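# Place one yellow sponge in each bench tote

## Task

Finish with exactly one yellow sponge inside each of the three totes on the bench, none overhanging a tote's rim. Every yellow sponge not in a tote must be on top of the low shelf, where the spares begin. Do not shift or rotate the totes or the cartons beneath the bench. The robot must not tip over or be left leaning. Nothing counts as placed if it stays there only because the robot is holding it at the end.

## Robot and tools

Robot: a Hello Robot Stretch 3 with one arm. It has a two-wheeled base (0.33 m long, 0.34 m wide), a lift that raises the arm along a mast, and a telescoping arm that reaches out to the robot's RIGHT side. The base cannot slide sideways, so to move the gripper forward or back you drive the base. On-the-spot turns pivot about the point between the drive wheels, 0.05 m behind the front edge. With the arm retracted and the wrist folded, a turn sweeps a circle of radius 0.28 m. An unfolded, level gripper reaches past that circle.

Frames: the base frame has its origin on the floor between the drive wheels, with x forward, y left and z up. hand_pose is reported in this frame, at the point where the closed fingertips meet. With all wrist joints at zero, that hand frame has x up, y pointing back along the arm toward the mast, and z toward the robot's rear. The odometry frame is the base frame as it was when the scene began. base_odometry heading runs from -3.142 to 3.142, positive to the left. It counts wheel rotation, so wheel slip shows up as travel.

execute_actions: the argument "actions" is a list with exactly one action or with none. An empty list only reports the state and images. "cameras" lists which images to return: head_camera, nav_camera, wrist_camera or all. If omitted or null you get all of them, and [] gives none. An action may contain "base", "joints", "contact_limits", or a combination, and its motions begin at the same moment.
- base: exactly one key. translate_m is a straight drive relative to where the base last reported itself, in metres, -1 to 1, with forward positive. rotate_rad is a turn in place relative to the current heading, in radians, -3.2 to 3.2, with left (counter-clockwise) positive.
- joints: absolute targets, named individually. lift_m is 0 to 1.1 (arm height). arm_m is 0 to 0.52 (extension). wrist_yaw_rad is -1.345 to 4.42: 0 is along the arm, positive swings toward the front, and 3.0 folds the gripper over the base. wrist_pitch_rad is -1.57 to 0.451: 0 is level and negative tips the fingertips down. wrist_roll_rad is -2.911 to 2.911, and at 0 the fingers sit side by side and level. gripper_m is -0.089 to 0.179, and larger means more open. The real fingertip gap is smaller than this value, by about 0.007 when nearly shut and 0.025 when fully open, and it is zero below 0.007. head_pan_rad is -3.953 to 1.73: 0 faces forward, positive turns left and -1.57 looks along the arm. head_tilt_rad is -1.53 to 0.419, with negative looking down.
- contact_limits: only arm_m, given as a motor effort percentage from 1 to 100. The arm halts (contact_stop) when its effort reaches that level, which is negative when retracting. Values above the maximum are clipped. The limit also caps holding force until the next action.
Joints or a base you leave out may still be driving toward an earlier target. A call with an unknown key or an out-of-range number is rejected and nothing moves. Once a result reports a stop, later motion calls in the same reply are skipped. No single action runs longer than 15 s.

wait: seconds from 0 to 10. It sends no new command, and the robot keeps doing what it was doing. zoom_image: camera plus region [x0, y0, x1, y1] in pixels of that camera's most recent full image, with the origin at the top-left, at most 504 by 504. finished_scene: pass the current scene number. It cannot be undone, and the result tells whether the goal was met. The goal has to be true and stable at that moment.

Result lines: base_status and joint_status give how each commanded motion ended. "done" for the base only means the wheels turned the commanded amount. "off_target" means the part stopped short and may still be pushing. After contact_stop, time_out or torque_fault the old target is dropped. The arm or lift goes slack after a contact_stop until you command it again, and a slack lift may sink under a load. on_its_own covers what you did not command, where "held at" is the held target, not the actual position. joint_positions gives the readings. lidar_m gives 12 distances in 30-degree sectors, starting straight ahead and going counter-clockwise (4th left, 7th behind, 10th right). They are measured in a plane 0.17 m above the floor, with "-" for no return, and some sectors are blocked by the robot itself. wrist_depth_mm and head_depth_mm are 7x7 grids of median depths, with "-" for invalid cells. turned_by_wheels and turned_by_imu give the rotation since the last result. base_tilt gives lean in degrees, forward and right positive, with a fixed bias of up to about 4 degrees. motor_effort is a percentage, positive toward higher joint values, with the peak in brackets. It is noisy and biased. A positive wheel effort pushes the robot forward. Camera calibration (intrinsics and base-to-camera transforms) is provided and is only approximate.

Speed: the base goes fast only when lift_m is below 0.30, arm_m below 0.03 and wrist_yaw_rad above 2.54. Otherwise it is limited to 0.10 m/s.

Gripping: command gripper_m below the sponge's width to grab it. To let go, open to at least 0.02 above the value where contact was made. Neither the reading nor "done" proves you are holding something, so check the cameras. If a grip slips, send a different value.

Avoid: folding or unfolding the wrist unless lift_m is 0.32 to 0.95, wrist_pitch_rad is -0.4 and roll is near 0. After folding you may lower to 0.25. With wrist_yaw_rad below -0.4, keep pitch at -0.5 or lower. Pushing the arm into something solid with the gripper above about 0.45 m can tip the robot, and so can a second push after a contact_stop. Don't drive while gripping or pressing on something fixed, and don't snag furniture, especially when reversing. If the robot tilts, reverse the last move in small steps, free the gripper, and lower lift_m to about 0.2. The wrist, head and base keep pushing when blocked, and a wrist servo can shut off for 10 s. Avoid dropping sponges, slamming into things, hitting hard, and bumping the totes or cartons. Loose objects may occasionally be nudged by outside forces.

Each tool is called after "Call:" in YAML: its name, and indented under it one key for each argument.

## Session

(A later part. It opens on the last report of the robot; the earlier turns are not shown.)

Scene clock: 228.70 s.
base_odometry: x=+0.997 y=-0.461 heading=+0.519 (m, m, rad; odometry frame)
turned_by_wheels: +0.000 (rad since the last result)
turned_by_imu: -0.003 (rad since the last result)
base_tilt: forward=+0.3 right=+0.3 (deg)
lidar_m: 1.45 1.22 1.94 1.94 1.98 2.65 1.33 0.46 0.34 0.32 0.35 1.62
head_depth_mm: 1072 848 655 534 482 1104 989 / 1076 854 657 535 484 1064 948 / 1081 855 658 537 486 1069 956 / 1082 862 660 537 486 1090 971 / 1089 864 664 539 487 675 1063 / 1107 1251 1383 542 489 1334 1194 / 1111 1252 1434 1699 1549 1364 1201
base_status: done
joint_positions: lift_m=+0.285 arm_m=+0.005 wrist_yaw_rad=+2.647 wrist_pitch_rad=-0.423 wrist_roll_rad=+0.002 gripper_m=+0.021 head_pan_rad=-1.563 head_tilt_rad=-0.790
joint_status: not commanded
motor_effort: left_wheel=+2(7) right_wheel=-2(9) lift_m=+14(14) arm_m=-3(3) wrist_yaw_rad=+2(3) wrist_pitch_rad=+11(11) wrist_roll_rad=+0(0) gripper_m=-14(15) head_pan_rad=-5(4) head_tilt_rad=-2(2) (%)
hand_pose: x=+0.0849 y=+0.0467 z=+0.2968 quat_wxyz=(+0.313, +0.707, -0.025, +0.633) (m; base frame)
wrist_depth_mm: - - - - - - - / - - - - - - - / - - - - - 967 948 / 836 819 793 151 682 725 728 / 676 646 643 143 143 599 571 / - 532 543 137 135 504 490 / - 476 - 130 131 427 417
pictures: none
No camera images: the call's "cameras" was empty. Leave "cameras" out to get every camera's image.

Call:
execute_actions:
  actions:
    - {"base":{"translate_m":-0.6},"joints":{"lift_m":1.1,"wrist_yaw_rad":1.9,"wrist_pitch_rad":-0.3}}
  cameras: []

Call:
execute_actions:
  actions:
    - {"joints":{"wrist_yaw_rad":0,"arm_m":0.1}}
  cameras: ["wrist_camera","head_camera"]

Scene clock: 239.20 s.
base_odometry: x=+0.476 y=-0.759 heading=+0.519 (m, m, rad; odometry frame)
turned_by_wheels: +0.000 (rad since the last result)
turned_by_imu: -0.001 (rad since the last result)
base_tilt: forward=+0.5 right=+0.1 (deg)
lidar_m: 1.80 2.00 2.62 1.89 1.96 2.74 2.31 0.52 0.34 0.33 0.34 0.50
head_depth_mm: - - - 452 478 1061 952 / - - - - 478 1065 952 / - - - - 477 1088 974 / - 550 541 - - 1093 992 / 958 691 547 - - 1031 963 / 1095 799 536 - - 1035 971 / 1097 875 719 - - 1090 1041
base_status: done
joint_positions: lift_m=+1.100 arm_m=+0.005 wrist_yaw_rad=+1.903 wrist_pitch_rad=-0.324 wrist_roll_rad=+0.002 gripper_m=+0.021 head_pan_rad=-1.563 head_tilt_rad=-0.790
joint_status: all done
motor_effort: left_wheel=+2(7) right_wheel=-2(7) lift_m=+24(26) arm_m=-3(3) wrist_yaw_rad=-4(5) wrist_pitch_rad=+12(13) wrist_roll_rad=+0(0) gripper_m=-14(15) head_pan_rad=-4(4) head_tilt_rad=-2(2) (%)
hand_pose: x=+0.2010 y=-0.0736 z=+1.1338 quat_wxyz=(+0.498, +0.635, -0.312, +0.501) (m; base frame)
wrist_depth_mm: - - - - - - - / - - - - - - - / - - - - - - - / - - - 151 - - - / - - - 142 144 - 515 / - - - 137 134 - 448 / - - - 130 130 - -
pictures: none
No camera images: the call's "cameras" was empty. Leave "cameras" out to get every camera's image.

Scene clock: 241.17 s.
base_odometry: x=+0.476 y=-0.759 heading=+0.519 (m, m, rad; odometry frame)
turned_by_wheels: +0.000 (rad since the last result)
turned_by_imu: +0.000 (rad since the last result)
base_tilt: forward=+0.2 right=+0.1 (deg)
lidar_m: 1.80 2.00 2.62 1.90 1.95 2.72 2.31 0.52 0.34 0.33 0.34 0.50
head_depth_mm: - 542 546 430 477 1062 952 / - - 569 430 478 1064 951 / - - 574 431 478 1087 973 / 848 550 570 431 479 1113 994 / 861 691 570 431 479 1072 963 / 1091 801 501 431 481 1073 973 / 1093 874 669 529 491 1127 1040
base_status: not commanded
joint_positions: lift_m=+1.100 arm_m=+0.100 wrist_yaw_rad=+0.003 wrist_pitch_rad=-0.324 wrist_roll_rad=+0.002 gripper_m=+0.021 head_pan_rad=-1.563 head_tilt_rad=-0.790
joint_status: all done
motor_effort: left_wheel=+2(2) right_wheel=-2(2) lift_m=+24(24) arm_m=+5(4) wrist_yaw_rad=-5(10) wrist_pitch_rad=+12(12) wrist_roll_rad=+0(0) gripper_m=-15(15) head_pan_rad=-5(4) head_tilt_rad=-2(2) (%)
hand_pose: x=-0.0207 y=-0.4798 z=+1.1339 quat_wxyz=(+0.697, +0.116, -0.698, -0.113) (m; base frame)
wrist_depth_mm: 811 832 812 802 785 780 818 / 835 882 878 855 861 858 857 / 958 953 937 919 912 905 901 / 790 752 656 151 432 696 676 / 584 573 440 143 143 525 512 / 460 438 324 136 136 423 419 / 381 261 258 130 130 262 353
pictures: head_camera (sideways: a quarter turn clockwise sets it upright), wrist_camera
camera_calibration (this result's frames):
head_camera: T_world_to_cam=[[-0.0104426, 0.705423, -0.70871, 0.94222], [0.999698, 0.0231299, 0.0082924, -0.00860777], [0.022242, -0.708409, -0.705451, 0.872423], [0, 0, 0, 1]] pos_world=[-0.00096007, -0.0464314, 1.28328]
wrist_camera: T_world_to_cam=[[-0.998157, -0.012997, -0.0592689, 0.0528977], [0.0480345, 0.42755, -0.902715, 1.26971], [0.037073, -0.903898, -0.426138, 0.213417], [0, 0, 0, 1]] pos_world=[-0.0161015, -0.349268, 1.24026]
Images, in order (width x height): head_camera 896x504, wrist_camera 644x364.

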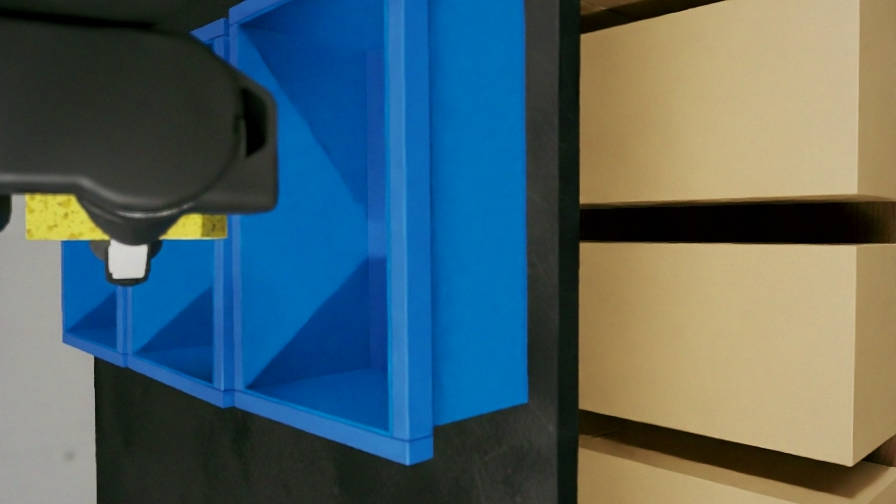

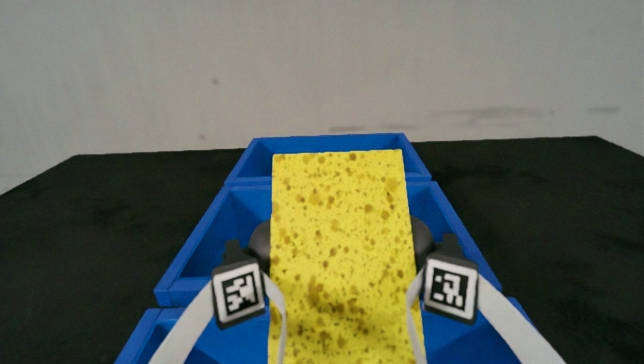

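Call:
execute_actions:
  actions:
    - {"base":{"translate_m":0.012},"joints":{"arm_m":0.15}}
  cameras: []

Call:
execute_actions:
  actions:
    - {"joints":{"wrist_pitch_rad":-0.95}}
  cameras: ["wrist_camera"]

Call:
execute_actions:
  actions:
    - {"joints":{"wrist_pitch_rad":-1.06,"arm_m":0.19,"lift_m":1.045}}
  cameras: ["wrist_camera"]

Call:
execute_actions:
  actions:
    - {"joints":{"gripper_m":0.105}}
  cameras: []

Call:
execute_actions:
  actions:
    - {"joints":{"lift_m":1.1,"arm_m":0.17}}
  cameras: []

Call:
execute_actions:
  actions:
    - {"joints":{"wrist_pitch_rad":-0.55,"arm_m":0.13}}
  cameras: ["wrist_camera"]

Scene clock: 247.97 s.
base_odometry: x=+0.486 y=-0.753 heading=+0.519 (m, m, rad; odometry frame)
turned_by_wheels: +0.000 (rad since the last result)
turned_by_imu: +0.001 (rad since the last result)
base_tilt: forward=+0.3 right=+0.1 (deg)
lidar_m: 1.79 1.99 2.63 1.89 1.96 2.73 2.32 0.48 0.35 0.33 0.34 0.49
head_depth_mm: - 628 553 429 478 1064 948 / - 609 568 429 477 1062 956 / - 534 570 431 478 1111 989 / 840 681 570 430 478 1089 978 / 1058 683 570 431 479 1069 960 / 1093 867 490 431 489 1075 974 / 1093 870 670 541 490 1123 1029
base_status: done
joint_positions: lift_m=+1.100 arm_m=+0.150 wrist_yaw_rad=+0.003 wrist_pitch_rad=-0.324 wrist_roll_rad=+0.002 gripper_m=+0.021 head_pan_rad=-1.563 head_tilt_rad=-0.790
joint_status: all done
motor_effort: left_wheel=+2(5) right_wheel=-2(3) lift_m=+24(24) arm_m=+5(1) wrist_yaw_rad=-3(5) wrist_pitch_rad=+12(12) wrist_roll_rad=+0(0) gripper_m=-15(14) head_pan_rad=-4(5) head_tilt_rad=-2(2) (%)
hand_pose: x=-0.0209 y=-0.5298 z=+1.1339 quat_wxyz=(+0.697, +0.115, -0.698, -0.114) (m; base frame)
wrist_depth_mm: 773 769 767 766 766 763 746 / 804 818 825 808 782 807 816 / 876 867 875 874 824 841 862 / 773 781 661 151 389 671 670 / 575 574 405 143 144 499 523 / 462 463 312 136 134 404 415 / 386 363 237 129 131 230 352
pictures: none
No camera images: the call's "cameras" was empty. Leave "cameras" out to get every camera's image.

Scene clock: 249.13 s.
base_odometry: x=+0.486 y=-0.753 heading=+0.519 (m, m, rad; odometry frame)
turned_by_wheels: +0.000 (rad since the last result)
turned_by_imu: +0.000 (rad since the last result)
base_tilt: forward=+0.3 right=+0.0 (deg)
lidar_m: 1.79 1.99 2.63 1.90 1.95 2.73 2.31 0.48 0.34 0.33 0.34 0.50
head_depth_mm: - 627 554 430 477 1060 952 / - - 573 429 478 1065 952 / - - 421 430 478 1113 989 / 861 695 546 430 478 1091 974 / 1058 683 568 430 479 1069 966 / 1095 866 489 432 489 1073 968 / 1095 876 669 543 491 1119 1027
base_status: not commanded
joint_positions: lift_m=+1.100 arm_m=+0.150 wrist_yaw_rad=+0.003 wrist_pitch_rad=-0.955 wrist_roll_rad=+0.002 gripper_m=+0.021 head_pan_rad=-1.563 head_tilt_rad=-0.790
joint_status: all done
motor_effort: left_wheel=+2(2) right_wheel=-2(2) lift_m=+24(24) arm_m=+5(5) wrist_yaw_rad=-4(4) wrist_pitch_rad=+2(11) wrist_roll_rad=+0(0) gripper_m=-14(14) head_pan_rad=-4(4) head_tilt_rad=-3(2) (%)
hand_pose: x=-0.0213 y=-0.4230 z=+1.0153 quat_wxyz=(+0.628, +0.326, -0.628, -0.325) (m; base frame)
wrist_depth_mm: 415 232 314 212 211 211 367 / 374 201 202 202 199 199 194 / 328 216 239 239 243 235 176 / 171 215 290 151 278 258 167 / 158 211 276 143 144 259 171 / 153 210 259 136 135 240 172 / 151 196 232 130 131 228 174
pictures: wrist_camera
camera_calibration (this result's frames):
wrist_camera: T_world_to_cam=[[-0.998259, 0.0251867, -0.0533313, 0.0561433], [0.0476325, 0.877523, -0.477163, 0.896659], [0.0347813, -0.478873, -0.877195, 0.851989], [0, 0, 0, 1]] pos_world=[-0.0162979, -0.380258, 1.17821]
Images, in order (width x height): wrist_camera 644x364.

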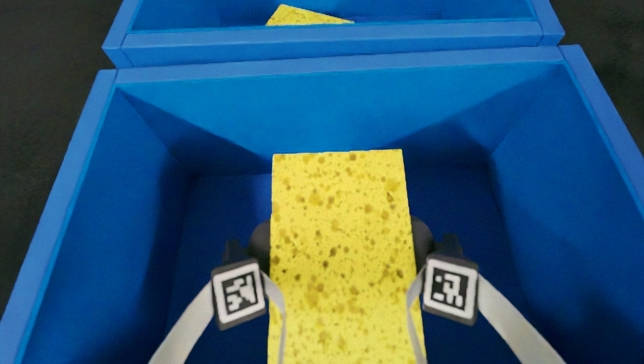

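Scene clock: 250.50 s.
base_odometry: x=+0.486 y=-0.753 heading=+0.519 (m, m, rad; odometry frame)
turned_by_wheels: +0.000 (rad since the last result)
turned_by_imu: +0.000 (rad since the last result)
base_tilt: forward=+0.3 right=+0.1 (deg)
lidar_m: 1.79 1.99 2.62 1.90 1.96 2.74 2.31 0.48 0.34 0.33 0.34 0.50
head_depth_mm: - - 551 425 473 1065 949 / - - 563 425 474 1065 955 / - - - 426 475 1116 991 / 864 692 565 426 478 1091 970 / 1057 682 565 427 479 1071 964 / 1093 865 489 428 489 1076 972 / 1094 873 669 528 490 1121 1024
base_status: not commanded
joint_positions: lift_m=+1.045 arm_m=+0.190 wrist_yaw_rad=+0.002 wrist_pitch_rad=-1.064 wrist_roll_rad=+0.002 gripper_m=+0.021 head_pan_rad=-1.563 head_tilt_rad=-0.790
joint_status: all done
motor_effort: left_wheel=+2(2) right_wheel=-2(2) lift_m=+14(22) arm_m=+5(14) wrist_yaw_rad=-3(4) wrist_pitch_rad=+2(4) wrist_roll_rad=+0(0) gripper_m=-14(14) head_pan_rad=-4(3) head_tilt_rad=-2(2) (%)
hand_pose: x=-0.0214 y=-0.4380 z=+0.9483 quat_wxyz=(+0.609, +0.359, -0.609, -0.359) (m; base frame)
wrist_depth_mm: 131 132 134 135 137 138 139 / 153 160 164 165 168 170 157 / 158 196 210 212 213 212 167 / 157 209 213 151 202 206 168 / 156 200 201 143 143 194 170 / 153 187 192 136 135 183 170 / 152 181 177 129 131 173 168
pictures: wrist_camera
camera_calibration (this result's frames):
wrist_camera: T_world_to_cam=[[-0.998269, 0.0309536, -0.050005, 0.0522418], [0.0476475, 0.924094, -0.379183, 0.80538], [0.0344722, -0.380909, -0.92397, 0.873299], [0, 0, 0, 1]] pos_world=[-0.0163276, -0.413217, 1.1149]
Images, in order (width x height): wrist_camera 644x364.

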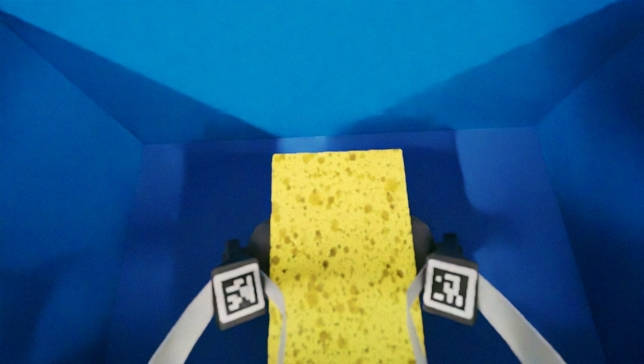

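Scene clock: 251.83 s.
base_odometry: x=+0.486 y=-0.753 heading=+0.519 (m, m, rad; odometry frame)
turned_by_wheels: +0.000 (rad since the last result)
turned_by_imu: +0.000 (rad since the last result)
base_tilt: forward=+0.4 right=+0.0 (deg)
lidar_m: 1.79 1.99 2.63 1.90 1.95 2.74 2.32 0.48 0.34 0.33 0.34 0.49
head_depth_mm: - - 552 425 473 1065 949 / - - 564 425 474 1066 953 / - - - 426 476 1115 989 / 863 693 565 427 477 1091 971 / 1059 683 565 427 479 1074 964 / 1092 865 489 427 489 1074 967 / 1094 870 669 529 489 1120 1028
base_status: not commanded
joint_positions: lift_m=+1.045 arm_m=+0.190 wrist_yaw_rad=+0.002 wrist_pitch_rad=-1.064 wrist_roll_rad=+0.002 gripper_m=+0.105 head_pan_rad=-1.563 head_tilt_rad=-0.790
joint_status: all done
motor_effort: left_wheel=+2(1) right_wheel=-2(2) lift_m=+15(15) arm_m=+5(5) wrist_yaw_rad=-3(4) wrist_pitch_rad=+2(2) wrist_roll_rad=+0(0) gripper_m=+0(84) head_pan_rad=-5(6) head_tilt_rad=-3(2) (%)
hand_pose: x=-0.0214 y=-0.4380 z=+0.9483 quat_wxyz=(+0.609, +0.359, -0.609, -0.359) (m; base frame)
wrist_depth_mm: 130 132 134 135 137 138 139 / 154 161 163 165 168 170 157 / 158 197 210 216 215 212 167 / 156 211 212 162 205 205 169 / 155 200 202 153 191 193 170 / 153 189 189 144 146 - 171 / 152 179 178 137 138 173 164
pictures: none
No camera images: the call's "cameras" was empty. Leave "cameras" out to get every camera's image.

Scene clock: 253.17 s.
base_odometry: x=+0.486 y=-0.753 heading=+0.519 (m, m, rad; odometry frame)
turned_by_wheels: +0.000 (rad since the last result)
turned_by_imu: +0.000 (rad since the last result)
base_tilt: forward=+0.3 right=+0.0 (deg)
lidar_m: 1.79 2.00 2.62 1.89 1.96 2.74 2.32 0.48 0.34 0.33 0.34 0.50
head_depth_mm: 1021 627 551 425 473 1064 950 / - - 565 425 474 1061 953 / - - 565 427 476 1108 989 / 862 691 554 427 476 1089 974 / 1055 682 566 427 479 1073 961 / 1099 869 489 427 489 1070 969 / 1095 873 668 528 491 1122 1029
base_status: not commanded
joint_positions: lift_m=+1.100 arm_m=+0.170 wrist_yaw_rad=+0.002 wrist_pitch_rad=-1.064 wrist_roll_rad=+0.002 gripper_m=+0.105 head_pan_rad=-1.563 head_tilt_rad=-0.790
joint_status: all done
motor_effort: left_wheel=+2(2) right_wheel=-2(2) lift_m=+24(23) arm_m=-3(3) wrist_yaw_rad=-5(4) wrist_pitch_rad=+2(2) wrist_roll_rad=+0(0) gripper_m=+0(1) head_pan_rad=-5(4) head_tilt_rad=-2(3) (%)
hand_pose: x=-0.0214 y=-0.4186 z=+1.0027 quat_wxyz=(+0.609, +0.359, -0.609, -0.359) (m; base frame)
wrist_depth_mm: 346 188 186 176 175 174 171 / 174 188 191 195 197 199 166 / 163 217 247 252 259 238 167 / 156 215 273 220 265 256 169 / 155 214 259 209 246 243 170 / 153 198 242 197 234 - 173 / 152 194 227 225 222 220 164
pictures: none
No camera images: the call's "cameras" was empty. Leave "cameras" out to get every camera's image.

Scene clock: 254.53 s.
base_odometry: x=+0.486 y=-0.753 heading=+0.519 (m, m, rad; odometry frame)
turned_by_wheels: +0.000 (rad since the last result)
turned_by_imu: +0.000 (rad since the last result)
base_tilt: forward=+0.4 right=+0.1 (deg)
lidar_m: 1.79 1.99 2.62 1.89 1.95 2.74 2.31 0.48 0.34 0.33 0.34 0.49
head_depth_mm: - 628 553 425 473 1061 951 / - - 565 425 474 1061 951 / - - 554 426 475 1113 990 / 860 679 566 427 478 1089 972 / 1058 681 567 427 479 1075 959 / 1091 867 489 427 488 1072 968 / 1096 873 668 530 490 1118 1025
base_status: not commanded
joint_positions: lift_m=+1.100 arm_m=+0.130 wrist_yaw_rad=+0.002 wrist_pitch_rad=-0.572 wrist_roll_rad=+0.002 gripper_m=+0.105 head_pan_rad=-1.563 head_tilt_rad=-0.790
joint_status: all done
motor_effort: left_wheel=+2(2) right_wheel=-3(2) lift_m=+24(24) arm_m=-4(3) wrist_yaw_rad=-4(3) wrist_pitch_rad=+10(10) wrist_roll_rad=+0(0) gripper_m=+1(0) head_pan_rad=-5(5) head_tilt_rad=-2(2) (%)
hand_pose: x=-0.0210 y=-0.4777 z=+1.0794 quat_wxyz=(+0.678, +0.200, -0.679, -0.199) (m; base frame)
wrist_depth_mm: 817 802 801 792 805 813 800 / 819 762 577 572 523 672 677 / 609 588 413 423 403 511 526 / 477 462 371 384 411 299 435 / 408 375 257 235 234 230 365 / 347 223 265 261 266 - 302 / 303 194 292 291 289 269 173
pictures: wrist_camera
camera_calibration (this result's frames):
wrist_camera: T_world_to_cam=[[-0.998208, 0.00299588, -0.0597712, 0.0575228], [0.0480487, 0.635527, -0.770582, 1.17641], [0.0356776, -0.772073, -0.634532, 0.480069], [0, 0, 0, 1]] pos_world=[-0.0162331, -0.377166, 1.21458]
Images, in order (width x height): wrist_camera 644x364.

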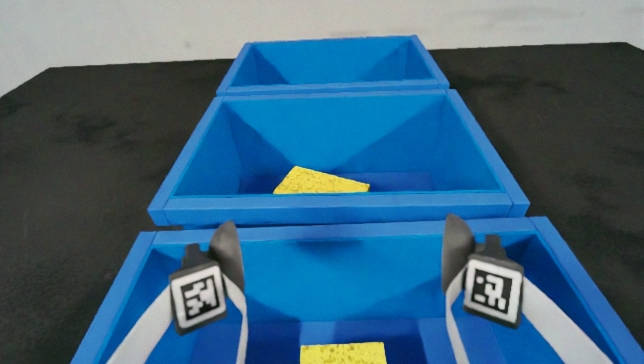

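The tote shifted by about 5 mm; I'll leave it.

Call:
finished_scene:
  scene: 2

The scene is finished: the task was done.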